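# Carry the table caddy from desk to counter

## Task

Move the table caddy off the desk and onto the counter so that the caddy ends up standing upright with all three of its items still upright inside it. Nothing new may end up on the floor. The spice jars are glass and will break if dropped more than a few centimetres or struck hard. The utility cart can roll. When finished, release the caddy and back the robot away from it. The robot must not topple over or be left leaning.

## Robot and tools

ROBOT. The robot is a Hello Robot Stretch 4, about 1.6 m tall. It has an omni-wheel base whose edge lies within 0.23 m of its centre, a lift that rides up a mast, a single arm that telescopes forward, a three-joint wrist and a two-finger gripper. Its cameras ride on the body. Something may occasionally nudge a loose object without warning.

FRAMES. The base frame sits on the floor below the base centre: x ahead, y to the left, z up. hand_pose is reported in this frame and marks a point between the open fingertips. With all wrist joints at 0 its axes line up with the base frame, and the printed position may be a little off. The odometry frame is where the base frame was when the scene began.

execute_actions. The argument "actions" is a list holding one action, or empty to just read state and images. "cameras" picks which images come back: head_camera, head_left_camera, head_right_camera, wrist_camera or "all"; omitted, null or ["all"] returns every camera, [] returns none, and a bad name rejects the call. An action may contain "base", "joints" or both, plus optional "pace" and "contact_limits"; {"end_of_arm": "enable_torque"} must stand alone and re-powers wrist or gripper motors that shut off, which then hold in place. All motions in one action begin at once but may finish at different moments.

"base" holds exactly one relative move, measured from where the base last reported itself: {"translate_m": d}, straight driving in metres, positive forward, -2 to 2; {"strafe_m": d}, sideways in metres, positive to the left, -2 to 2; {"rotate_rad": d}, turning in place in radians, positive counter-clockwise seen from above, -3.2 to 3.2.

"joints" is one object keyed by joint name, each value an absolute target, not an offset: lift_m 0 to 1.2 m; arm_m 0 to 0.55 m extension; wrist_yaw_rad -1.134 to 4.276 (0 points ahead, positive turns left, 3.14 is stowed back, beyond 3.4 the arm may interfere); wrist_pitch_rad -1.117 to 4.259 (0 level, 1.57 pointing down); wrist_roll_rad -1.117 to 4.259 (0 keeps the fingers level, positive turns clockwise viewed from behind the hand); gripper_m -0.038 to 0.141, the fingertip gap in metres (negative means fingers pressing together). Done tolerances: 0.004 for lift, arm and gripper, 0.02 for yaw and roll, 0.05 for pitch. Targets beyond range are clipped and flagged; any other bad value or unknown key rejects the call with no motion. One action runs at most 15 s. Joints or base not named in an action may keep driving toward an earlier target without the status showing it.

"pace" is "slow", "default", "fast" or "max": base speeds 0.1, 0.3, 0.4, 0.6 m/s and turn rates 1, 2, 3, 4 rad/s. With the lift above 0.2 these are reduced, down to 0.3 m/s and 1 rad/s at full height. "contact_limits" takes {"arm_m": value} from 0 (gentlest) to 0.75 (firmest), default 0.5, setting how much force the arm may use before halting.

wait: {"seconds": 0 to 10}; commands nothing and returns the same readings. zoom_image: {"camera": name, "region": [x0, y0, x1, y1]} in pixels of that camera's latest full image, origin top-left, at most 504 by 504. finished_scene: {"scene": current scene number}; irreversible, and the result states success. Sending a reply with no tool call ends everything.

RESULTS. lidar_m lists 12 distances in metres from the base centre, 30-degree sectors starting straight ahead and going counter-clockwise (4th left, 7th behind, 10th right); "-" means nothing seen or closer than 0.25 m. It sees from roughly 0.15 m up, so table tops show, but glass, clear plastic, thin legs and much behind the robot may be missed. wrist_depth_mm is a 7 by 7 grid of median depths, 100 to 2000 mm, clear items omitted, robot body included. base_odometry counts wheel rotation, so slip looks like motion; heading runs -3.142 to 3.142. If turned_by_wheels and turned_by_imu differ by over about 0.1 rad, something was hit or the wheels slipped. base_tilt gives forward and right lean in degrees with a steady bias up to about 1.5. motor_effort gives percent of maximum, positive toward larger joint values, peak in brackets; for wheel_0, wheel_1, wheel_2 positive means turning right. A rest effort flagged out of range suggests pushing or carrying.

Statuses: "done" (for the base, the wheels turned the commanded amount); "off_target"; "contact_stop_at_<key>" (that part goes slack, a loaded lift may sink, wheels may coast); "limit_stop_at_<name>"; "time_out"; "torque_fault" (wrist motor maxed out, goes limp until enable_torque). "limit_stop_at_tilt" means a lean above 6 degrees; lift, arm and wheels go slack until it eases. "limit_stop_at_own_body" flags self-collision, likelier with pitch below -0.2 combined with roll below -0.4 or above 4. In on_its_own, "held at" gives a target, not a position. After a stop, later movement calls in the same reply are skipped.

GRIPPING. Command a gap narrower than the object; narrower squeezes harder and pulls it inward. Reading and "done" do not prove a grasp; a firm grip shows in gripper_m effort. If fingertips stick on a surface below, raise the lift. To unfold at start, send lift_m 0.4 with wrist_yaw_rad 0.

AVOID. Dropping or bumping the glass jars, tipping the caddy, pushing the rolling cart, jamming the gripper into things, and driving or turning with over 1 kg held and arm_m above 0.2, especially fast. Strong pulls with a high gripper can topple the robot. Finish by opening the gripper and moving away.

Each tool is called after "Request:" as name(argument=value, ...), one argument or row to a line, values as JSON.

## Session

Request:
execute_actions(
  actions=[],
)

Scene clock: 0.00 s.
base_odometry: x=+0.000 y=+0.000 heading=+0.000 (m, m, rad; odometry frame)
turned_by_wheels: +0.000 (rad since the last result)
turned_by_imu: +0.000 (rad since the last result)
base_tilt: forward=-0.1 right=+0.1 (deg)
lidar_m: 1.97 1.72 2.01 1.91 1.98 1.85 1.46 1.52 1.40 1.36 1.45 2.08
base_status: not commanded
joint_positions: lift_m=+0.139 arm_m=+0.002 wrist_yaw_rad=+3.116 wrist_pitch_rad=+0.007 wrist_roll_rad=+0.012 gripper_m=+0.057
joint_status: not commanded
motor_effort: lift_m=+20 arm_m=-1 wrist_yaw_rad=-2 wrist_pitch_rad=-5 wrist_roll_rad=+0 gripper_m=-3 wheel_0=-1 wheel_1=+0 wheel_2=+0 (%)
hand_pose: x=-0.1136 y=+0.0949 z=+0.3150 quat_wxyz=(+0.013, -0.004, +0.006, +1.000) (m; base frame)
wrist_depth_mm: - 135 1708 1808 1863 1921 1921 / - 127 219 1863 1863 1863 1921 / - 135 214 1808 1863 1921 1983 / 135 154 1808 1808 1863 1921 1921 / 1618 1537 1499 1661 1863 1921 1983 / 946 991 213 976 196 1078 1060 / 699 293 750 - 732 732 768
pictures: head_camera, head_left_camera, head_right_camera, wrist_camera
camera_calibration (this result's frames):
wrist_camera: T_world_to_cam=[[0.0773795, 0.996721, 0.0236619, -0.102206], [0.0401128, 0.0206015, -0.998983, 0.367377], [-0.996194, 0.0782499, -0.0383871, 0.118091], [0, 0, 0, 1]] pos_world=[0.110814, 0.0850619, 0.373954]
Images, in order (width x height): head_camera 420x560, head_left_camera 420x672, head_right_camera 420x672, wrist_camera 616x392.

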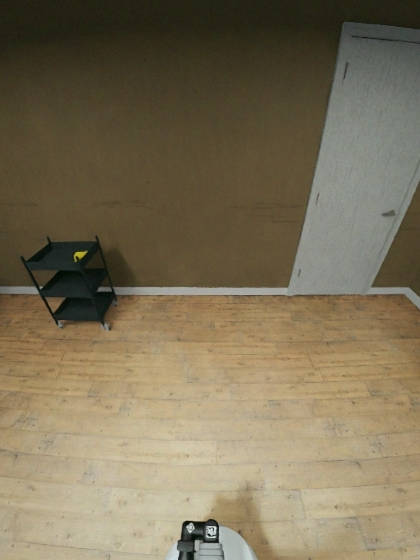

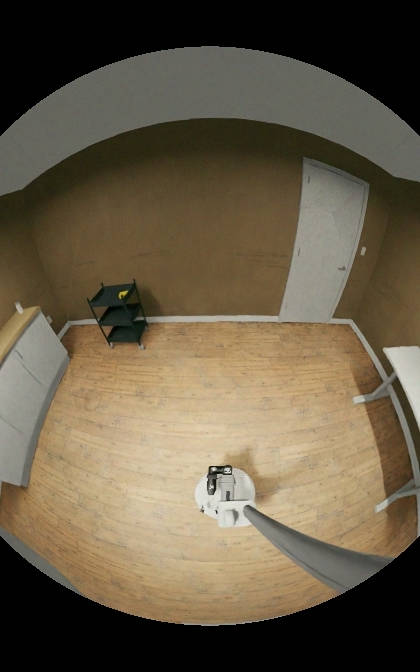

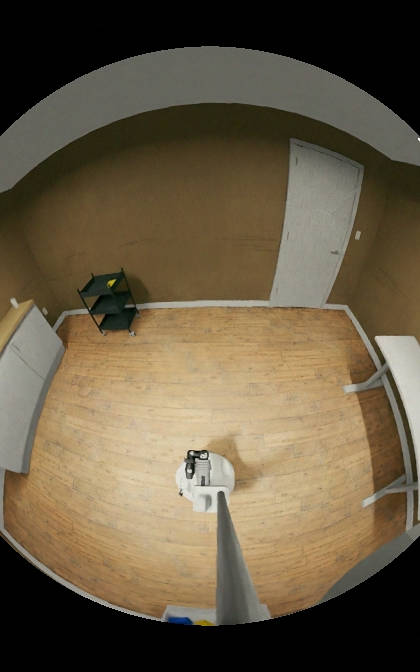

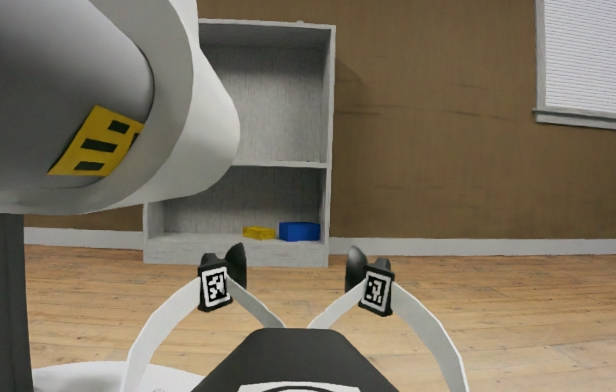

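Request:
execute_actions(
  actions=[
    {"base":{"rotate_rad":-1.57},"joints":{"lift_m":0.6,"wrist_yaw_rad":0,"gripper_m":0.1},"pace":"fast"},
  ],
  cameras=["head_camera","wrist_camera"],
)

Scene clock: 2.43 s.
base_odometry: x=+0.000 y=+0.000 heading=-1.570 (m, m, rad; odometry frame)
turned_by_wheels: -1.570 (rad since the last result)
turned_by_imu: -1.541 (rad since the last result)
base_tilt: forward=-0.2 right=+0.1 (deg)
lidar_m: 1.37 1.43 2.05 1.96 1.73 2.06 1.93 2.03 1.82 1.43 1.48 1.43
base_status: done
joint_positions: lift_m=+0.600 arm_m=+0.002 wrist_yaw_rad=+0.000 wrist_pitch_rad=+0.007 wrist_roll_rad=+0.012 gripper_m=+0.100
joint_status: all done
motor_effort: lift_m=+24(21) arm_m=-1(1) wrist_yaw_rad=-3(10) wrist_pitch_rad=-6(6) wrist_roll_rad=+0(1) gripper_m=-2(0) wheel_0=+2(11) wheel_1=+1(7) wheel_2=+0(15) (%)
hand_pose: x=+0.4610 y=-0.0873 z=+0.7757 quat_wxyz=(+1.000, +0.006, +0.004, +0.000) (m; base frame)
wrist_depth_mm: 1808 1863 1808 1808 1921 1921 1921 / 1863 1863 1921 1921 1921 1863 1921 / 1863 1863 1863 1921 1983 1983 1921 / 1808 1808 1576 1863 1921 1983 - / 1808 1863 1863 1921 1921 - - / 1808 1863 1921 1921 202 - - / 1537 1499 1661 - 1618 1618 1661
pictures: head_camera, wrist_camera
camera_calibration (this result's frames):
wrist_camera: T_world_to_cam=[[-0.0510361, -0.998416, 0.0236627, -0.0909575], [-0.0395523, -0.0216543, -0.998983, 0.841376], [0.997913, -0.0519201, -0.0383845, -0.208197], [0, 0, 0, 1]] pos_world=[0.236399, -0.0834037, 0.834681]
Images, in order (width x height): head_camera 420x560, wrist_camera 616x392.

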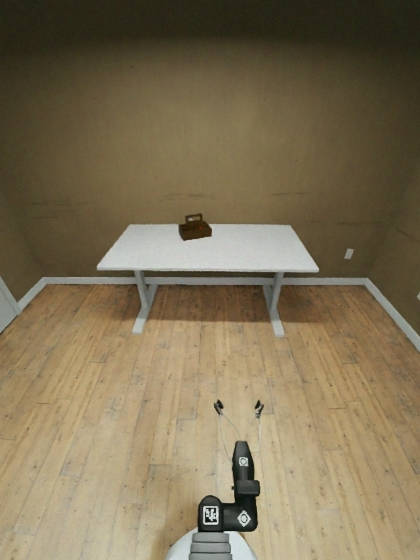

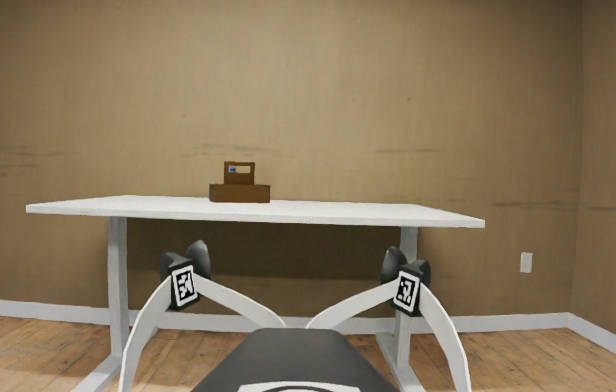

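Request:
execute_actions(
  actions=[
    {"base":{"strafe_m":0.21},"joints":{"lift_m":0.9},"pace":"fast"},
  ],
  cameras=[],
)

Request:
execute_actions(
  actions=[
    {"base":{"translate_m":1.08},"joints":{"lift_m":1.12,"arm_m":0.55,"wrist_pitch_rad":1.57,"wrist_roll_rad":1.3},"pace":"fast"},
  ],
  cameras=["head_right_camera","wrist_camera"],
)

Scene clock: 4.40 s.
base_odometry: x=+0.210 y=+0.000 heading=-1.570 (m, m, rad; odometry frame)
turned_by_wheels: +0.000 (rad since the last result)
turned_by_imu: +0.000 (rad since the last result)
base_tilt: forward=-0.3 right=+0.0 (deg)
lidar_m: 1.37 1.43 1.80 1.76 1.59 1.78 1.93 1.99 2.06 1.66 1.74 1.41
base_status: done
joint_positions: lift_m=+0.900 arm_m=+0.002 wrist_yaw_rad=+0.000 wrist_pitch_rad=+0.007 wrist_roll_rad=+0.012 gripper_m=+0.100
joint_status: all done
motor_effort: lift_m=+24(28) arm_m=-1(1) wrist_yaw_rad=-2(3) wrist_pitch_rad=-5(7) wrist_roll_rad=-1(0) gripper_m=-2(1) wheel_0=+0(13) wheel_1=-1(12) wheel_2=+0(0) (%)
hand_pose: x=+0.4610 y=-0.0874 z=+1.0757 quat_wxyz=(+1.000, +0.006, +0.004, +0.000) (m; base frame)
wrist_depth_mm: 1808 1863 1808 1863 1863 1921 1983 / 1808 1808 1921 1808 1863 1921 1921 / 1808 1863 1808 1863 1921 1921 1921 / 1863 1863 1921 1921 1921 1983 - / 1863 1863 1863 1618 1921 - - / 1863 1308 1138 1281 203 1430 - / 1863 1921 1983 - - - -
pictures: none
No camera images: the call's "cameras" was empty. Leave "cameras" out to get every camera's image.

Scene clock: 8.67 s.
base_odometry: x=+0.211 y=-1.080 heading=-1.569 (m, m, rad; odometry frame)
turned_by_wheels: +0.000 (rad since the last result)
turned_by_imu: -0.001 (rad since the last result)
base_tilt: forward=-0.2 right=+0.0 (deg)
lidar_m: 0.29 0.30 0.43 1.74 1.84 2.38 3.05 2.80 1.76 1.96 0.43 0.32
base_status: done
joint_positions: lift_m=+1.120 arm_m=+0.549 wrist_yaw_rad=+0.000 wrist_pitch_rad=+1.570 wrist_roll_rad=+1.300 gripper_m=+0.100
joint_status: all done
motor_effort: lift_m=+24(25) arm_m=+4(6) wrist_yaw_rad=-2(1) wrist_pitch_rad=+2(4) wrist_roll_rad=+1(6) gripper_m=-1(2) wheel_0=+2(5) wheel_1=+2(5) wheel_2=+2(15) (%)
hand_pose: x=+0.7204 y=-0.0874 z=+1.0093 quat_wxyz=(+0.563, +0.428, +0.563, -0.427) (m; base frame)
wrist_depth_mm: 455 496 496 500 508 508 512 / 484 496 504 504 504 508 517 / 500 500 473 508 508 512 521 / 504 492 462 512 517 517 521 / 504 480 500 512 517 521 521 / 508 508 436 517 202 525 1042 / 504 512 517 - 525 525 1255
pictures: head_right_camera, wrist_camera
camera_calibration (this result's frames):
wrist_camera: T_world_to_cam=[[-0.95215, -0.301425, 0.0505334, 0.599643], [-0.300118, 0.953368, 0.0319015, 0.317482], [-0.0577929, 0.0152091, -0.998213, 1.27711], [0, 0, 0, 1]] pos_world=[0.74004, -0.141354, 1.2344]
Images, in order (width x height): head_right_camera 420x672, wrist_camera 616x392.

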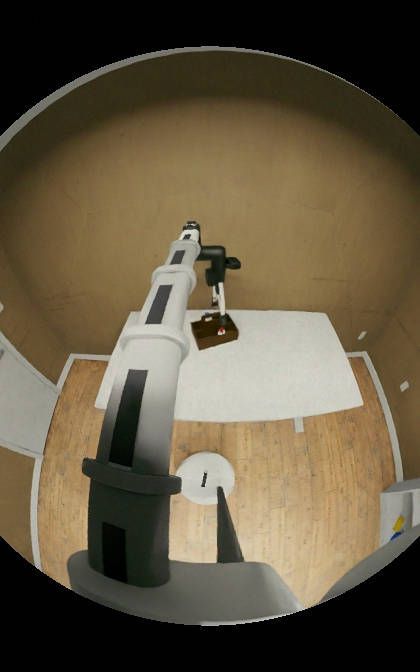

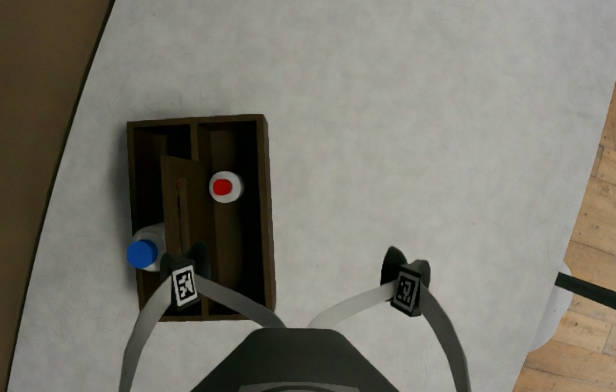

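Request:
execute_actions(
  actions=[
    {"base":{"translate_m":0.118},"joints":{"lift_m":1.07,"wrist_roll_rad":1.25,"gripper_m":0.05},"pace":"slow"},
  ],
  cameras=["head_left_camera","wrist_camera"],
)

Scene clock: 11.30 s.
base_odometry: x=+0.212 y=-1.198 heading=-1.569 (m, m, rad; odometry frame)
turned_by_wheels: +0.000 (rad since the last result)
turned_by_imu: -0.001 (rad since the last result)
base_tilt: forward=-0.2 right=+0.0 (deg)
lidar_m: 0.25 0.25 0.30 1.74 1.85 2.47 3.18 2.77 1.81 0.69 0.28 0.25
base_status: done
joint_positions: lift_m=+1.070 arm_m=+0.549 wrist_yaw_rad=+0.000 wrist_pitch_rad=+1.570 wrist_roll_rad=+1.251 gripper_m=+0.050
joint_status: all done
motor_effort: lift_m=+13(26) arm_m=+5(5) wrist_yaw_rad=-3(3) wrist_pitch_rad=+2(3) wrist_roll_rad=-2(2) gripper_m=-5(3) wheel_0=+3(5) wheel_1=+3(3) wheel_2=-3(8) (%)
hand_pose: x=+0.7204 y=-0.0874 z=+0.9602 quat_wxyz=(+0.574, +0.414, +0.573, -0.414) (m; base frame)
wrist_depth_mm: 301 413 449 452 455 462 462 / 322 452 455 455 459 466 469 / 345 455 459 459 462 466 469 / 377 455 452 452 469 469 469 / 413 462 452 459 469 473 477 / 455 459 213 345 198 477 480 / 462 462 466 - 473 480 480
pictures: head_left_camera, wrist_camera
camera_calibration (this result's frames):
wrist_camera: T_world_to_cam=[[-0.936258, -0.347658, 0.0505515, 0.58662], [-0.346415, 0.937541, 0.0318485, 0.351072], [-0.0584664, 0.0123066, -0.998214, 1.22827], [0, 0, 0, 1]] pos_world=[0.742657, -0.140317, 1.18524]
Images, in order (width x height): head_left_camera 420x672, wrist_camera 616x392.

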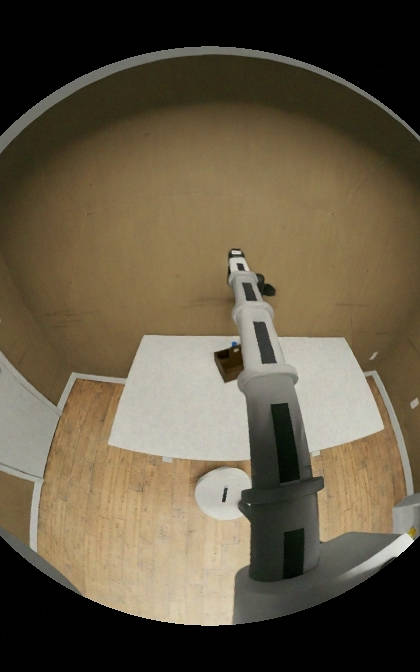

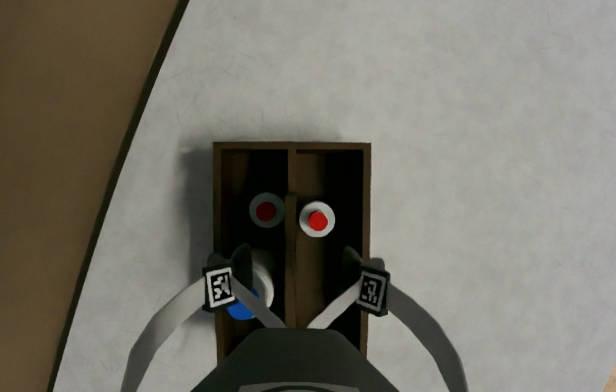

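Request:
execute_actions(
  actions=[
    {"base":{"strafe_m":-0.025},"joints":{"gripper_m":0.03,"lift_m":1.045},"pace":"slow"},
  ],
  cameras=[],
)

Request:
execute_actions(
  actions=[
    {"base":{"translate_m":0.013},"joints":{"lift_m":1.03},"pace":"slow"},
  ],
  cameras=["wrist_camera"],
)

Scene clock: 12.60 s.
base_odometry: x=+0.187 y=-1.198 heading=-1.569 (m, m, rad; odometry frame)
turned_by_wheels: +0.000 (rad since the last result)
turned_by_imu: -0.001 (rad since the last result)
base_tilt: forward=-0.2 right=+0.0 (deg)
lidar_m: 0.25 0.25 0.28 1.76 1.88 2.49 3.15 2.76 1.79 0.69 0.27 0.25
base_status: done
joint_positions: lift_m=+1.045 arm_m=+0.549 wrist_yaw_rad=+0.000 wrist_pitch_rad=+1.570 wrist_roll_rad=+1.251 gripper_m=+0.030
joint_status: all done
motor_effort: lift_m=+13(13) arm_m=+5(5) wrist_yaw_rad=-2(2) wrist_pitch_rad=+2(1) wrist_roll_rad=-2(2) gripper_m=-5(6) wheel_0=+3(5) wheel_1=-2(8) wheel_2=+0(5) (%)
hand_pose: x=+0.7204 y=-0.0874 z=+0.9352 quat_wxyz=(+0.574, +0.414, +0.573, -0.414) (m; base frame)
wrist_depth_mm: 303 410 427 427 433 436 436 / 322 427 430 433 433 442 442 / 345 430 430 436 436 439 442 / 377 430 427 430 442 445 449 / 413 436 418 389 442 449 449 / 433 436 189 262 366 449 452 / 436 439 402 - 449 452 455
pictures: none
No camera images: the call's "cameras" was empty. Leave "cameras" out to get every camera's image.

Scene clock: 13.60 s.
base_odometry: x=+0.187 y=-1.211 heading=-1.569 (m, m, rad; odometry frame)
turned_by_wheels: +0.000 (rad since the last result)
turned_by_imu: +0.000 (rad since the last result)
base_tilt: forward=-0.2 right=+0.0 (deg)
lidar_m: 0.25 0.25 0.26 1.74 1.89 2.51 3.18 2.78 1.78 0.65 0.25 0.25
base_status: done
joint_positions: lift_m=+1.030 arm_m=+0.549 wrist_yaw_rad=+0.000 wrist_pitch_rad=+1.570 wrist_roll_rad=+1.251 gripper_m=+0.030
joint_status: all done
motor_effort: lift_m=+13(13) arm_m=+4(4) wrist_yaw_rad=-3(2) wrist_pitch_rad=+1(2) wrist_roll_rad=-2(3) gripper_m=-5(4) wheel_0=+4(4) wheel_1=+2(6) wheel_2=-3(8) (%)
hand_pose: x=+0.7204 y=-0.0874 z=+0.9202 quat_wxyz=(+0.574, +0.414, +0.573, -0.414) (m; base frame)
wrist_depth_mm: 285 389 410 415 415 421 421 / 303 413 415 415 421 424 424 / 327 418 415 421 421 427 430 / 357 418 415 413 424 430 433 / 392 418 415 375 430 433 436 / 418 424 190 246 353 436 436 / 427 424 427 - 433 436 439
pictures: wrist_camera
camera_calibration (this result's frames):
wrist_camera: T_world_to_cam=[[-0.936258, -0.347658, 0.0505517, 0.588644], [-0.346415, 0.937541, 0.0318486, 0.352347], [-0.0584667, 0.0123066, -0.998214, 1.18836], [0, 0, 0, 1]] pos_world=[0.74266, -0.140317, 1.14526]
Images, in order (width x height): wrist_camera 616x392.

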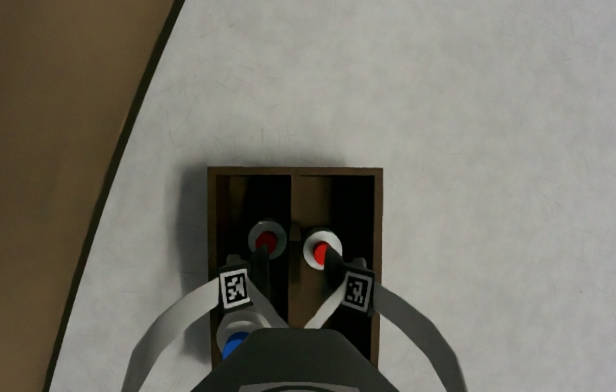

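Request:
execute_actions(
  actions=[
    {"base":{"strafe_m":0.016},"joints":{"arm_m":0.543},"pace":"slow"},
  ],
  cameras=[],
)

Request:
execute_actions(
  actions=[
    {"joints":{"lift_m":0.997},"pace":"slow"},
  ],
  cameras=["wrist_camera"],
)

Scene clock: 14.73 s.
base_odometry: x=+0.203 y=-1.211 heading=-1.569 (m, m, rad; odometry frame)
turned_by_wheels: +0.000 (rad since the last result)
turned_by_imu: -0.001 (rad since the last result)
base_tilt: forward=-0.2 right=+0.1 (deg)
lidar_m: 0.25 0.25 0.27 1.74 1.87 2.53 3.20 2.78 1.80 0.64 0.26 0.25
base_status: done
joint_positions: lift_m=+1.030 arm_m=+0.544 wrist_yaw_rad=+0.000 wrist_pitch_rad=+1.570 wrist_roll_rad=+1.251 gripper_m=+0.030
joint_status: all done
motor_effort: lift_m=+13(13) arm_m=-5(5) wrist_yaw_rad=-3(3) wrist_pitch_rad=+1(0) wrist_roll_rad=-2(2) gripper_m=-6(4) wheel_0=-3(9) wheel_1=+1(6) wheel_2=+0(0) (%)
hand_pose: x=+0.7151 y=-0.0874 z=+0.9202 quat_wxyz=(+0.574, +0.414, +0.573, -0.414) (m; base frame)
wrist_depth_mm: 293 397 410 415 418 421 424 / 312 413 415 421 421 421 427 / 334 413 415 421 424 427 427 / 366 418 413 413 427 427 433 / 399 418 415 377 430 430 436 / 421 421 190 246 353 436 439 / 424 424 424 - 433 436 439
pictures: none
No camera images: the call's "cameras" was empty. Leave "cameras" out to get every camera's image.

Scene clock: 15.83 s.
base_odometry: x=+0.203 y=-1.211 heading=-1.569 (m, m, rad; odometry frame)
turned_by_wheels: +0.000 (rad since the last result)
turned_by_imu: +0.000 (rad since the last result)
base_tilt: forward=-0.1 right=+0.0 (deg)
lidar_m: 0.25 0.25 0.25 1.74 1.86 2.50 3.17 2.80 1.81 0.67 0.25 0.25
base_status: not commanded
joint_positions: lift_m=+0.997 arm_m=+0.544 wrist_yaw_rad=+0.000 wrist_pitch_rad=+1.570 wrist_roll_rad=+1.251 gripper_m=+0.030
joint_status: all done
motor_effort: lift_m=+13(16) arm_m=-5(5) wrist_yaw_rad=-2(2) wrist_pitch_rad=+3(2) wrist_roll_rad=-1(2) gripper_m=-3(6) wheel_0=-3(4) wheel_1=+1(2) wheel_2=+0(0) (%)
hand_pose: x=+0.7151 y=-0.0874 z=+0.8872 quat_wxyz=(+0.574, +0.414, +0.573, -0.414) (m; base frame)
wrist_depth_mm: 291 377 377 382 384 389 392 / 312 379 384 384 389 392 392 / 334 382 384 384 389 392 394 / 366 384 379 379 392 394 397 / 387 387 359 343 394 397 399 / 387 387 190 213 317 402 404 / 389 392 353 - 399 404 407
pictures: wrist_camera
camera_calibration (this result's frames):
wrist_camera: T_world_to_cam=[[-0.936257, -0.34766, 0.0505518, 0.585347], [-0.346416, 0.93754, 0.0318486, 0.351562], [-0.0584668, 0.0123065, -0.998213, 1.15511], [0, 0, 0, 1]] pos_world=[0.737358, -0.140317, 1.11226]
Images, in order (width x height): wrist_camera 616x392.

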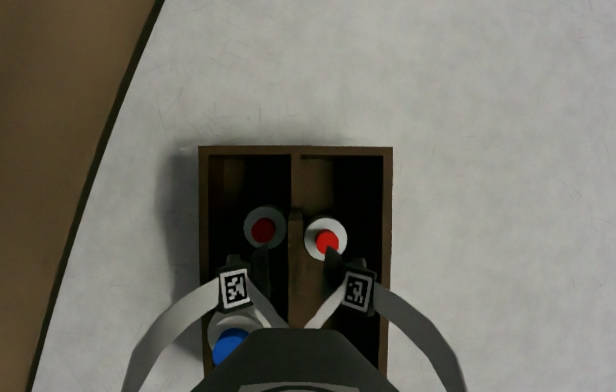

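Request:
execute_actions(
  actions=[
    {"joints":{"gripper_m":-0.038},"pace":"slow"},
  ],
  cameras=[],
)

Request:
execute_actions(
  actions=[
    {"joints":{"lift_m":1.04},"pace":"slow"},
  ],
  cameras=["wrist_camera","head_right_camera"],
)

Scene clock: 18.27 s.
base_odometry: x=+0.203 y=-1.211 heading=-1.569 (m, m, rad; odometry frame)
turned_by_wheels: +0.000 (rad since the last result)
turned_by_imu: -0.001 (rad since the last result)
base_tilt: forward=-0.2 right=+0.0 (deg)
lidar_m: 0.25 0.25 0.28 1.74 1.87 2.52 3.18 2.80 1.80 0.64 0.26 0.25
base_status: not commanded
joint_positions: lift_m=+0.997 arm_m=+0.544 wrist_yaw_rad=+0.000 wrist_pitch_rad=+1.570 wrist_roll_rad=+1.250 gripper_m=-0.037
joint_status: all done
motor_effort: lift_m=+15(15) arm_m=-5(5) wrist_yaw_rad=-2(3) wrist_pitch_rad=+2(2) wrist_roll_rad=-2(3) gripper_m=-21(21) wheel_0=-4(3) wheel_1=+2(1) wheel_2=+0(0) (%)
hand_pose: x=+0.7151 y=-0.0874 z=+0.8871 quat_wxyz=(+0.574, +0.414, +0.573, -0.414) (m; base frame)
wrist_depth_mm: 293 377 379 382 384 389 389 / 312 377 382 384 387 392 394 / 336 382 379 387 387 392 397 / 366 384 370 373 373 397 399 / 384 382 351 309 375 397 402 / 387 387 183 203 180 399 404 / 389 389 351 - 399 404 407
pictures: none
No camera images: the call's "cameras" was empty. Leave "cameras" out to get every camera's image.

Scene clock: 19.47 s.
base_odometry: x=+0.203 y=-1.211 heading=-1.569 (m, m, rad; odometry frame)
turned_by_wheels: +0.000 (rad since the last result)
turned_by_imu: +0.000 (rad since the last result)
base_tilt: forward=-0.2 right=+0.0 (deg)
lidar_m: 0.25 0.25 0.28 1.75 1.84 2.49 3.19 2.78 1.80 0.64 0.25 0.25
base_status: not commanded
joint_positions: lift_m=+1.039 arm_m=+0.544 wrist_yaw_rad=+0.000 wrist_pitch_rad=+1.570 wrist_roll_rad=+1.250 gripper_m=-0.037
joint_status: all done
motor_effort: lift_m=+26(25) arm_m=-5(5) wrist_yaw_rad=-3(3) wrist_pitch_rad=+1(1) wrist_roll_rad=-1(2) gripper_m=-21(22) wheel_0=-3(4) wheel_1=+1(2) wheel_2=+0(0) (%)
hand_pose: x=+0.7151 y=-0.0874 z=+0.9292 quat_wxyz=(+0.574, +0.414, +0.573, -0.414) (m; base frame)
wrist_depth_mm: 294 402 418 424 424 427 433 / 312 421 421 427 430 430 433 / 334 421 421 427 427 433 436 / 366 427 370 370 373 439 442 / 402 427 351 309 377 439 442 / 430 430 182 204 181 445 445 / 433 430 370 - 442 445 449
pictures: head_right_camera, wrist_camera
camera_calibration (this result's frames):
wrist_camera: T_world_to_cam=[[-0.936194, -0.347816, 0.0506519, 0.583036], [-0.346569, 0.937482, 0.0318854, 0.350282], [-0.0585755, 0.0122966, -0.998207, 1.19707], [0, 0, 0, 1]] pos_world=[0.73735, -0.140314, 1.15422]
Images, in order (width x height): head_right_camera 420x672, wrist_camera 616x392.

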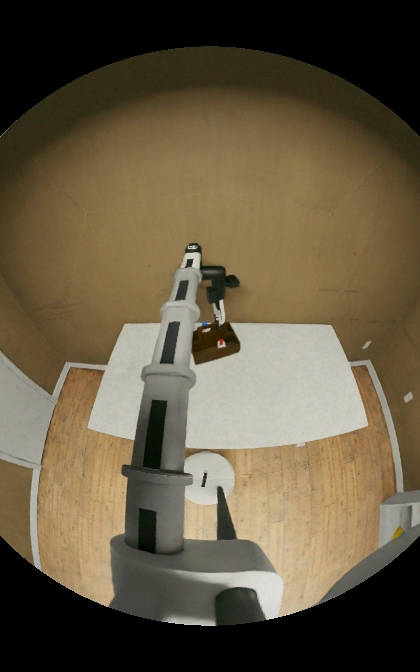

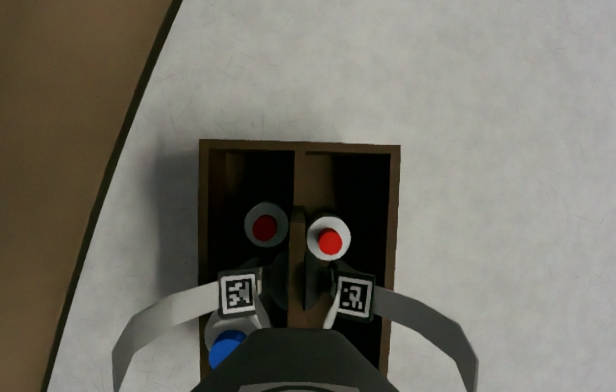

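Request:
execute_actions(
  actions=[
    {"base":{"translate_m":-0.4},"joints":{"lift_m":1.2,"arm_m":0.2,"wrist_roll_rad":1.57},"pace":"slow"},
  ],
  cameras=[],
)

Request:
execute_actions(
  actions=[
    {"base":{"rotate_rad":3.17},"pace":"slow"},
  ],
  cameras=[],
)

Request:
execute_actions(
  actions=[
    {"base":{"translate_m":1.9}},
  ],
)

Scene clock: 24.80 s.
base_odometry: x=+0.202 y=-0.811 heading=-1.569 (m, m, rad; odometry frame)
turned_by_wheels: +0.000 (rad since the last result)
turned_by_imu: -0.003 (rad since the last result)
base_tilt: forward=-0.3 right=+0.0 (deg)
lidar_m: 0.25 0.60 0.84 1.76 1.87 2.18 2.79 2.79 1.71 1.68 0.81 0.27
base_status: done
joint_positions: lift_m=+1.199 arm_m=+0.201 wrist_yaw_rad=+0.000 wrist_pitch_rad=+1.570 wrist_roll_rad=+1.570 gripper_m=-0.037
joint_status: all done
motor_effort: lift_m=+26(30) arm_m=-5(6) wrist_yaw_rad=-2(2) wrist_pitch_rad=+1(0) wrist_roll_rad=+1(4) gripper_m=-21(21) wheel_0=-4(7) wheel_1=-3(8) wheel_2=+2(8) (%)
hand_pose: x=+0.3721 y=-0.0874 z=+1.0889 quat_wxyz=(+0.501, +0.500, +0.500, -0.499) (m; base frame)
wrist_depth_mm: 569 569 1255 1281 1281 1281 1308 / 569 574 1255 1255 1308 1308 1336 / 569 574 1255 1281 1308 1308 1308 / 580 574 368 370 373 1308 1336 / 580 591 351 307 377 1336 1336 / 580 591 182 203 181 1336 1336 / 591 591 788 - 1308 1336 1366
pictures: none
No camera images: the call's "cameras" was empty. Leave "cameras" out to get every camera's image.

Scene clock: 29.27 s.
base_odometry: x=+0.202 y=-0.811 heading=+1.600 (m, m, rad; odometry frame)
turned_by_wheels: +3.170 (rad since the last result)
turned_by_imu: +3.108 (rad since the last result)
base_tilt: forward=-0.1 right=+0.0 (deg)
lidar_m: 0.26 2.73 1.73 1.72 0.79 0.61 0.58 0.61 1.83 1.74 1.88 0.27
base_status: done
joint_positions: lift_m=+1.199 arm_m=+0.201 wrist_yaw_rad=+0.000 wrist_pitch_rad=+1.570 wrist_roll_rad=+1.570 gripper_m=-0.037
joint_status: not commanded
motor_effort: lift_m=+25(26) arm_m=-5(5) wrist_yaw_rad=-2(2) wrist_pitch_rad=+1(1) wrist_roll_rad=+1(1) gripper_m=-22(19) wheel_0=-2(7) wheel_1=-2(10) wheel_2=-2(9) (%)
hand_pose: x=+0.3720 y=-0.0874 z=+1.0890 quat_wxyz=(+0.501, +0.500, +0.500, -0.499) (m; base frame)
wrist_depth_mm: 1255 1255 1281 1255 1255 1308 1308 / 1229 1281 1255 1281 1308 1281 1308 / 1255 1255 1281 1281 1308 1308 1308 / 1281 1281 368 370 373 1336 1308 / 1281 1281 353 309 373 1308 1308 / 1281 1308 182 203 180 1308 1366 / 1281 1308 809 - 1281 1336 1336
pictures: none
No camera images: the call's "cameras" was empty. Leave "cameras" out to get every camera's image.

Scene clock: 37.10 s.
base_odometry: x=+0.146 y=+1.088 heading=+1.601 (m, m, rad; odometry frame)
turned_by_wheels: +0.000 (rad since the last result)
turned_by_imu: -0.002 (rad since the last result)
base_tilt: forward=-0.1 right=+0.0 (deg)
lidar_m: 0.26 0.86 1.96 1.92 1.79 2.57 3.32 2.54 1.88 1.28 1.16 0.25
base_status: done
joint_positions: lift_m=+1.199 arm_m=+0.201 wrist_yaw_rad=+0.000 wrist_pitch_rad=+1.570 wrist_roll_rad=+1.570 gripper_m=-0.037
joint_status: not commanded
motor_effort: lift_m=+25(25) arm_m=-5(5) wrist_yaw_rad=-3(2) wrist_pitch_rad=+0(0) wrist_roll_rad=+1(1) gripper_m=-21(20) wheel_0=+3(6) wheel_1=+2(4) wheel_2=+0(8) (%)
hand_pose: x=+0.3720 y=-0.0874 z=+1.0890 quat_wxyz=(+0.501, +0.500, +0.500, -0.499) (m; base frame)
wrist_depth_mm: 691 1008 1255 1281 1308 1281 1308 / 691 1008 1255 1281 1281 1281 1281 / 699 1042 1281 1308 1308 1308 1336 / 707 1078 368 373 373 1281 1308 / 715 1078 351 309 377 1308 1336 / 715 931 182 203 181 1308 1336 / 732 931 798 - 1336 1336 1366
pictures: head_camera, head_left_camera, head_right_camera, wrist_camera
camera_calibration (this result's frames):
wrist_camera: T_world_to_cam=[[-0.998051, -0.0363886, 0.0507026, 0.303914], [-0.0347823, 0.998876, 0.0322125, 0.115303], [-0.0518178, 0.0303862, -0.998194, 1.33557], [0, 0, 0, 1]] pos_world=[0.376539, -0.144697, 1.31404]
Images, in order (width x height): head_camera 420x560, head_left_camera 420x672, head_right_camera 420x672, wrist_camera 616x392.

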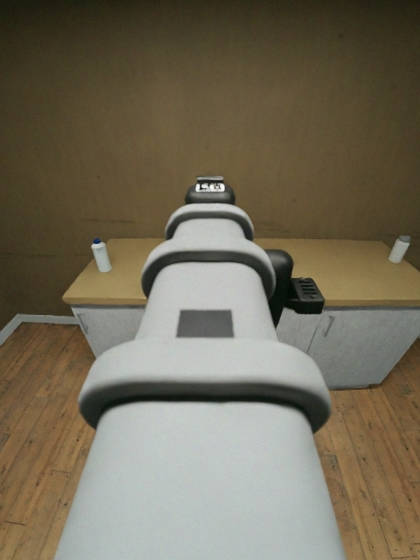

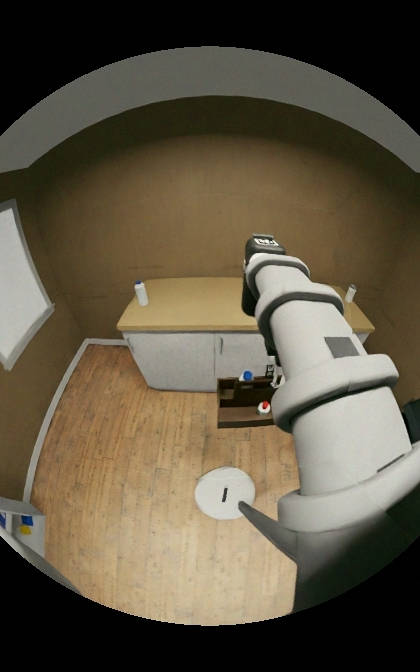

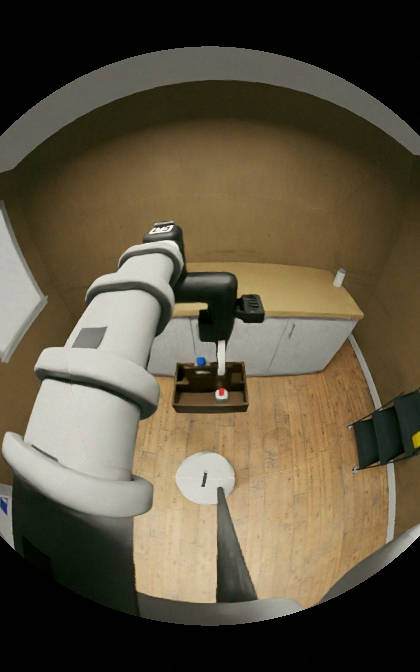

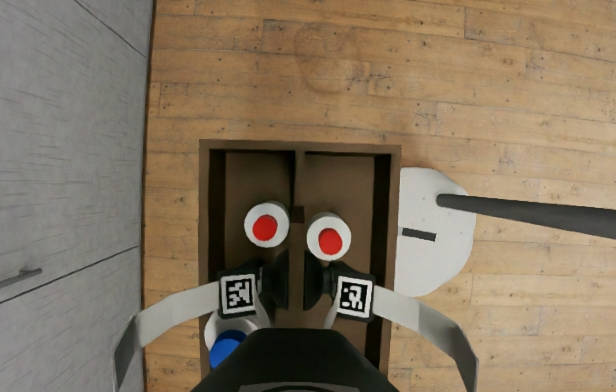

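Edge is about 0.82 ahead. Check the height first.

Request:
execute_actions(
  actions=[
    {"base":{"translate_m":0.27},"pace":"slow"},
  ],
  cameras=["wrist_camera"],
)

Scene clock: 41.13 s.
base_odometry: x=+0.138 y=+1.358 heading=+1.601 (m, m, rad; odometry frame)
turned_by_wheels: +0.000 (rad since the last result)
turned_by_imu: -0.001 (rad since the last result)
base_tilt: forward=-0.2 right=+0.1 (deg)
lidar_m: 0.27 0.57 0.82 1.87 1.96 2.43 3.60 2.55 1.33 1.28 0.80 0.28
base_status: done
joint_positions: lift_m=+1.199 arm_m=+0.201 wrist_yaw_rad=+0.000 wrist_pitch_rad=+1.570 wrist_roll_rad=+1.570 gripper_m=-0.037
joint_status: not commanded
motor_effort: lift_m=+26(25) arm_m=-5(5) wrist_yaw_rad=-2(2) wrist_pitch_rad=+2(3) wrist_roll_rad=+1(1) gripper_m=-23(22) wheel_0=+3(6) wheel_1=+4(7) wheel_2=-2(9) (%)
hand_pose: x=+0.3720 y=-0.0874 z=+1.0890 quat_wxyz=(+0.501, +0.500, +0.500, -0.499) (m; base frame)
wrist_depth_mm: 387 418 976 1281 1281 1281 1281 / 387 477 1008 1281 1308 1308 1308 / 389 484 715 1281 1308 1308 1336 / 394 496 370 370 373 1336 1336 / 394 500 353 309 377 1308 1308 / 399 399 182 202 181 1366 1336 / 399 404 530 - 1308 1308 1336
pictures: wrist_camera
camera_calibration (this result's frames):
wrist_camera: T_world_to_cam=[[-0.998051, -0.0363885, 0.0507025, 0.303913], [-0.0347821, 0.998876, 0.0322125, 0.115303], [-0.0518177, 0.0303862, -0.998194, 1.33557], [0, 0, 0, 1]] pos_world=[0.376537, -0.144697, 1.31404]
Images, in order (width x height): wrist_camera 616x392.

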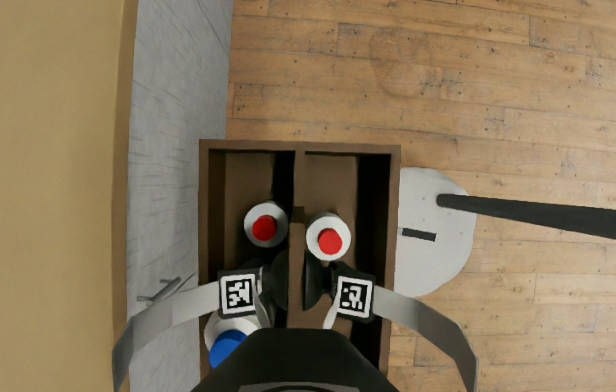

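Request:
execute_actions(
  actions=[
    {"base":{"translate_m":0.17},"joints":{"arm_m":0.42},"pace":"slow"},
  ],
  cameras=["wrist_camera","head_right_camera"],
)

Request:
execute_actions(
  actions=[
    {"joints":{"lift_m":1.185},"pace":"slow"},
  ],
  cameras=[],
)

Scene clock: 44.90 s.
base_odometry: x=+0.132 y=+1.528 heading=+1.601 (m, m, rad; odometry frame)
turned_by_wheels: +0.000 (rad since the last result)
turned_by_imu: -0.001 (rad since the last result)
base_tilt: forward=-0.2 right=+0.1 (deg)
lidar_m: 0.38 0.41 0.57 1.86 2.01 2.43 3.84 2.51 1.34 1.31 0.55 0.39
base_status: done
joint_positions: lift_m=+1.199 arm_m=+0.419 wrist_yaw_rad=+0.000 wrist_pitch_rad=+1.570 wrist_roll_rad=+1.570 gripper_m=-0.037
joint_status: all done
motor_effort: lift_m=+25(25) arm_m=+5(5) wrist_yaw_rad=-3(2) wrist_pitch_rad=+2(0) wrist_roll_rad=+1(1) gripper_m=-22(20) wheel_0=+4(6) wheel_1=+2(8) wheel_2=-3(7) (%)
hand_pose: x=+0.5903 y=-0.0874 z=+1.0890 quat_wxyz=(+0.501, +0.500, +0.500, -0.499) (m; base frame)
wrist_depth_mm: 384 387 389 394 397 1308 1308 / 387 389 392 397 397 1308 1308 / 392 389 394 397 399 1281 1308 / 394 397 370 370 373 1118 1308 / 397 399 355 307 377 1118 1336 / 397 397 182 203 180 1308 1336 / 397 402 357 - 413 1336 1336
pictures: head_right_camera, wrist_camera
camera_calibration (this result's frames):
wrist_camera: T_world_to_cam=[[-0.998051, -0.0363732, 0.0507151, 0.521756], [-0.0347664, 0.998876, 0.032213, 0.122885], [-0.0518298, 0.030387, -0.998194, 1.34689], [0, 0, 0, 1]] pos_world=[0.59482, -0.144697, 1.31404]
Images, in order (width x height): head_right_camera 420x672, wrist_camera 616x392.

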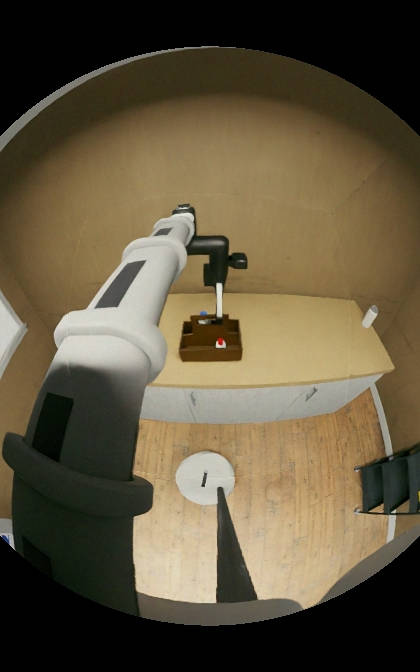

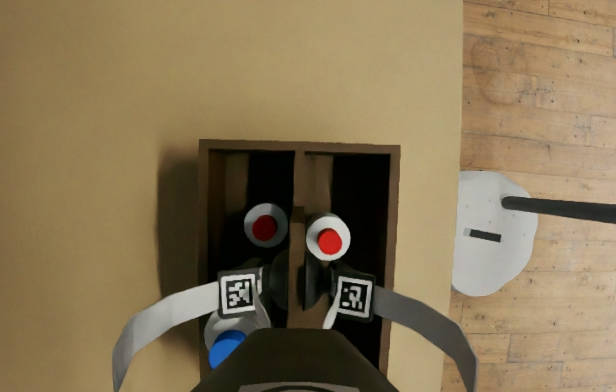

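Scene clock: 45.73 s.
base_odometry: x=+0.132 y=+1.528 heading=+1.601 (m, m, rad; odometry frame)
turned_by_wheels: +0.000 (rad since the last result)
turned_by_imu: +0.000 (rad since the last result)
base_tilt: forward=-0.3 right=+0.1 (deg)
lidar_m: 0.38 0.38 0.57 1.87 1.99 2.43 3.82 2.54 1.36 1.29 0.54 0.39
base_status: not commanded
joint_positions: lift_m=+1.185 arm_m=+0.419 wrist_yaw_rad=+0.000 wrist_pitch_rad=+1.570 wrist_roll_rad=+1.570 gripper_m=-0.037
joint_status: all done
motor_effort: lift_m=+15(24) arm_m=+5(5) wrist_yaw_rad=-2(2) wrist_pitch_rad=+0(2) wrist_roll_rad=+1(1) gripper_m=-22(20) wheel_0=+4(4) wheel_1=+3(3) wheel_2=-3(3) (%)
hand_pose: x=+0.5903 y=-0.0874 z=+1.0751 quat_wxyz=(+0.501, +0.500, +0.500, -0.499) (m; base frame)
wrist_depth_mm: 370 375 377 377 387 1281 1281 / 373 375 379 382 387 1281 1281 / 375 377 382 384 387 1308 1308 / 377 382 373 373 373 1078 1308 / 382 384 351 309 377 1098 1308 / 384 387 182 203 181 1336 1336 / 384 389 349 - 397 1336 1336
pictures: none
No camera images: the call's "cameras" was empty. Leave "cameras" out to get every camera's image.

Request:
execute_actions(
  actions=[
    {"joints":{"gripper_m":0.035},"pace":"slow"},
  ],
  cameras=[],
)

Request:
execute_actions(
  actions=[
    {"joints":{"lift_m":1.2}},
  ],
  cameras=[],
)

Request:
execute_actions(
  actions=[
    {"base":{"strafe_m":-0.17}},
  ],
  cameras=["wrist_camera"],
)

Request:
execute_actions(
  actions=[
    {"base":{"translate_m":-0.3},"joints":{"arm_m":0.1},"pace":"fast"},
  ],
  cameras=["head_left_camera"],
)

Request:
zoom_image(
  camera="head_left_camera",
  region=[150,250,280,360],
)

Scene clock: 48.33 s.
base_odometry: x=+0.132 y=+1.528 heading=+1.601 (m, m, rad; odometry frame)
turned_by_wheels: +0.000 (rad since the last result)
turned_by_imu: -0.001 (rad since the last result)
base_tilt: forward=-0.2 right=+0.1 (deg)
lidar_m: 0.36 0.41 0.58 1.85 2.00 2.42 3.86 2.56 1.33 1.32 0.57 0.42
base_status: not commanded
joint_positions: lift_m=+1.185 arm_m=+0.419 wrist_yaw_rad=+0.000 wrist_pitch_rad=+1.570 wrist_roll_rad=+1.570 gripper_m=+0.035
joint_status: all done
motor_effort: lift_m=+15(15) arm_m=+5(5) wrist_yaw_rad=-2(2) wrist_pitch_rad=+1(1) wrist_roll_rad=+1(1) gripper_m=-4(21) wheel_0=+4(4) wheel_1=+3(3) wheel_2=-3(3) (%)
hand_pose: x=+0.5901 y=-0.0874 z=+1.0751 quat_wxyz=(+0.500, +0.500, +0.500, -0.500) (m; base frame)
wrist_depth_mm: 373 375 377 382 382 1281 1281 / 375 377 379 384 387 1281 1308 / 377 379 382 382 387 1281 1281 / 379 379 375 379 389 1098 1336 / 382 384 355 342 392 1098 1308 / 384 387 193 212 195 1336 1336 / 387 389 351 - 397 1336 1336
pictures: none
No camera images: the call's "cameras" was empty. Leave "cameras" out to get every camera's image.

Scene clock: 49.07 s.
base_odometry: x=+0.132 y=+1.528 heading=+1.601 (m, m, rad; odometry frame)
turned_by_wheels: +0.000 (rad since the last result)
turned_by_imu: +0.000 (rad since the last result)
base_tilt: forward=-0.2 right=+0.1 (deg)
lidar_m: 0.37 0.40 0.58 1.88 2.02 2.43 3.85 2.52 1.33 1.31 0.57 0.41
base_status: not commanded
joint_positions: lift_m=+1.199 arm_m=+0.419 wrist_yaw_rad=+0.000 wrist_pitch_rad=+1.570 wrist_roll_rad=+1.570 gripper_m=+0.035
joint_status: all done
motor_effort: lift_m=+24(24) arm_m=+5(5) wrist_yaw_rad=-2(2) wrist_pitch_rad=-2(0) wrist_roll_rad=+2(1) gripper_m=-4(3) wheel_0=+4(4) wheel_1=+3(3) wheel_2=-3(3) (%)
hand_pose: x=+0.5901 y=-0.0874 z=+1.0891 quat_wxyz=(+0.500, +0.500, +0.500, -0.500) (m; base frame)
wrist_depth_mm: 387 389 389 394 397 1281 1308 / 389 392 394 397 402 1308 1281 / 389 394 394 399 402 1308 1336 / 394 394 394 394 404 1098 1336 / 394 399 355 355 407 1098 1336 / 399 399 193 226 195 1336 1336 / 399 399 366 - 413 1336 1366
pictures: none
No camera images: the call's "cameras" was empty. Leave "cameras" out to get every camera's image.

Scene clock: 50.90 s.
base_odometry: x=+0.302 y=+1.533 heading=+1.601 (m, m, rad; odometry frame)
turned_by_wheels: +0.000 (rad since the last result)
turned_by_imu: -0.001 (rad since the last result)
base_tilt: forward=-0.2 right=+0.0 (deg)
lidar_m: 0.38 0.41 0.57 2.04 2.16 2.61 3.78 2.32 1.15 1.12 0.55 0.41
base_status: done
joint_positions: lift_m=+1.199 arm_m=+0.419 wrist_yaw_rad=+0.000 wrist_pitch_rad=+1.570 wrist_roll_rad=+1.570 gripper_m=+0.035
joint_status: not commanded
motor_effort: lift_m=+24(24) arm_m=+5(5) wrist_yaw_rad=-2(2) wrist_pitch_rad=+0(1) wrist_roll_rad=+1(0) gripper_m=-4(3) wheel_0=+0(9) wheel_1=-1(12) wheel_2=+0(2) (%)
hand_pose: x=+0.5902 y=-0.0874 z=+1.0891 quat_wxyz=(+0.500, +0.500, +0.500, -0.500) (m; base frame)
wrist_depth_mm: 384 389 392 394 397 1281 1308 / 387 392 394 397 402 1281 1281 / 392 392 397 399 402 1308 1336 / 394 397 399 402 404 1118 1308 / 394 399 402 404 410 1118 1336 / 399 399 193 373 195 1336 1366 / 399 402 384 - 410 1336 1366
pictures: wrist_camera
camera_calibration (this result's frames):
wrist_camera: T_world_to_cam=[[-0.998025, -0.0363717, 0.0512265, 0.521046], [-0.0347484, 0.998876, 0.0322307, 0.122847], [-0.0523412, 0.030387, -0.998167, 1.34726], [0, 0, 0, 1]] pos_world=[0.594803, -0.144697, 1.31414]
Images, in order (width x height): wrist_camera 616x392.

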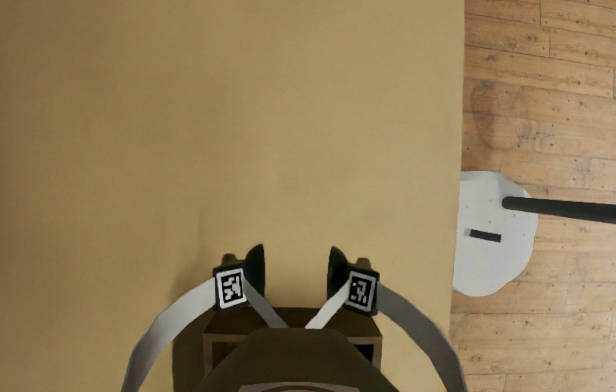

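Scene clock: 53.37 s.
base_odometry: x=+0.311 y=+1.233 heading=+1.601 (m, m, rad; odometry frame)
turned_by_wheels: +0.000 (rad since the last result)
turned_by_imu: -0.001 (rad since the last result)
base_tilt: forward=-0.2 right=+0.0 (deg)
lidar_m: 0.68 0.71 1.02 2.07 2.02 2.76 3.47 2.31 1.17 1.12 1.00 0.71
base_status: done
joint_positions: lift_m=+1.199 arm_m=+0.101 wrist_yaw_rad=+0.000 wrist_pitch_rad=+1.570 wrist_roll_rad=+1.570 gripper_m=+0.035
joint_status: all done
motor_effort: lift_m=+24(24) arm_m=-5(6) wrist_yaw_rad=-1(3) wrist_pitch_rad=+0(1) wrist_roll_rad=+0(1) gripper_m=-4(4) wheel_0=-3(5) wheel_1=-2(7) wheel_2=-1(9) (%)
hand_pose: x=+0.2719 y=-0.0874 z=+1.0891 quat_wxyz=(+0.500, +0.500, +0.500, -0.500) (m; base frame)
wrist_depth_mm: 621 931 1281 1255 1281 1308 1308 / 634 931 1255 1255 1308 1308 1308 / 640 960 1308 1308 1308 1308 1308 / 647 991 1281 1308 1078 1308 1308 / 654 1008 1308 1281 1138 1336 1308 / 661 917 193 1308 195 1308 1336 / 668 842 1308 - 1336 1308 1336
pictures: head_left_camera
Images, in order (width x height): head_left_camera 420x672.

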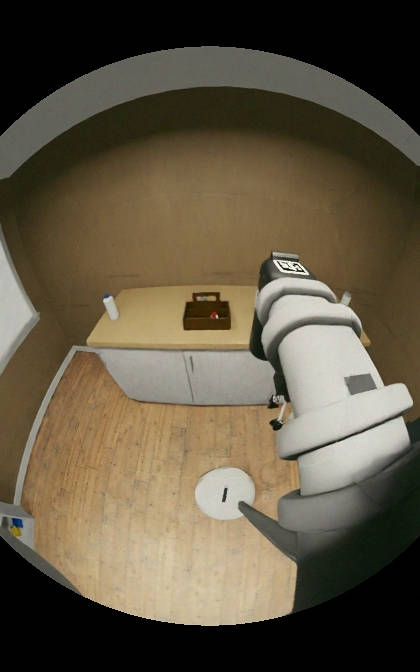

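Region (150, 250, 280, 360) of head_left_camera's 420x672 image, scaled by 3.877, with more detail than that image has; it fills the top 426 rows of this view, and the rest is white.

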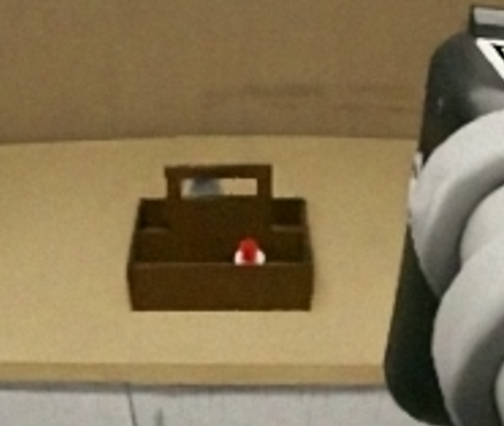

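Request:
finished_scene(
  scene=2,
)

The scene is finished: the task was done.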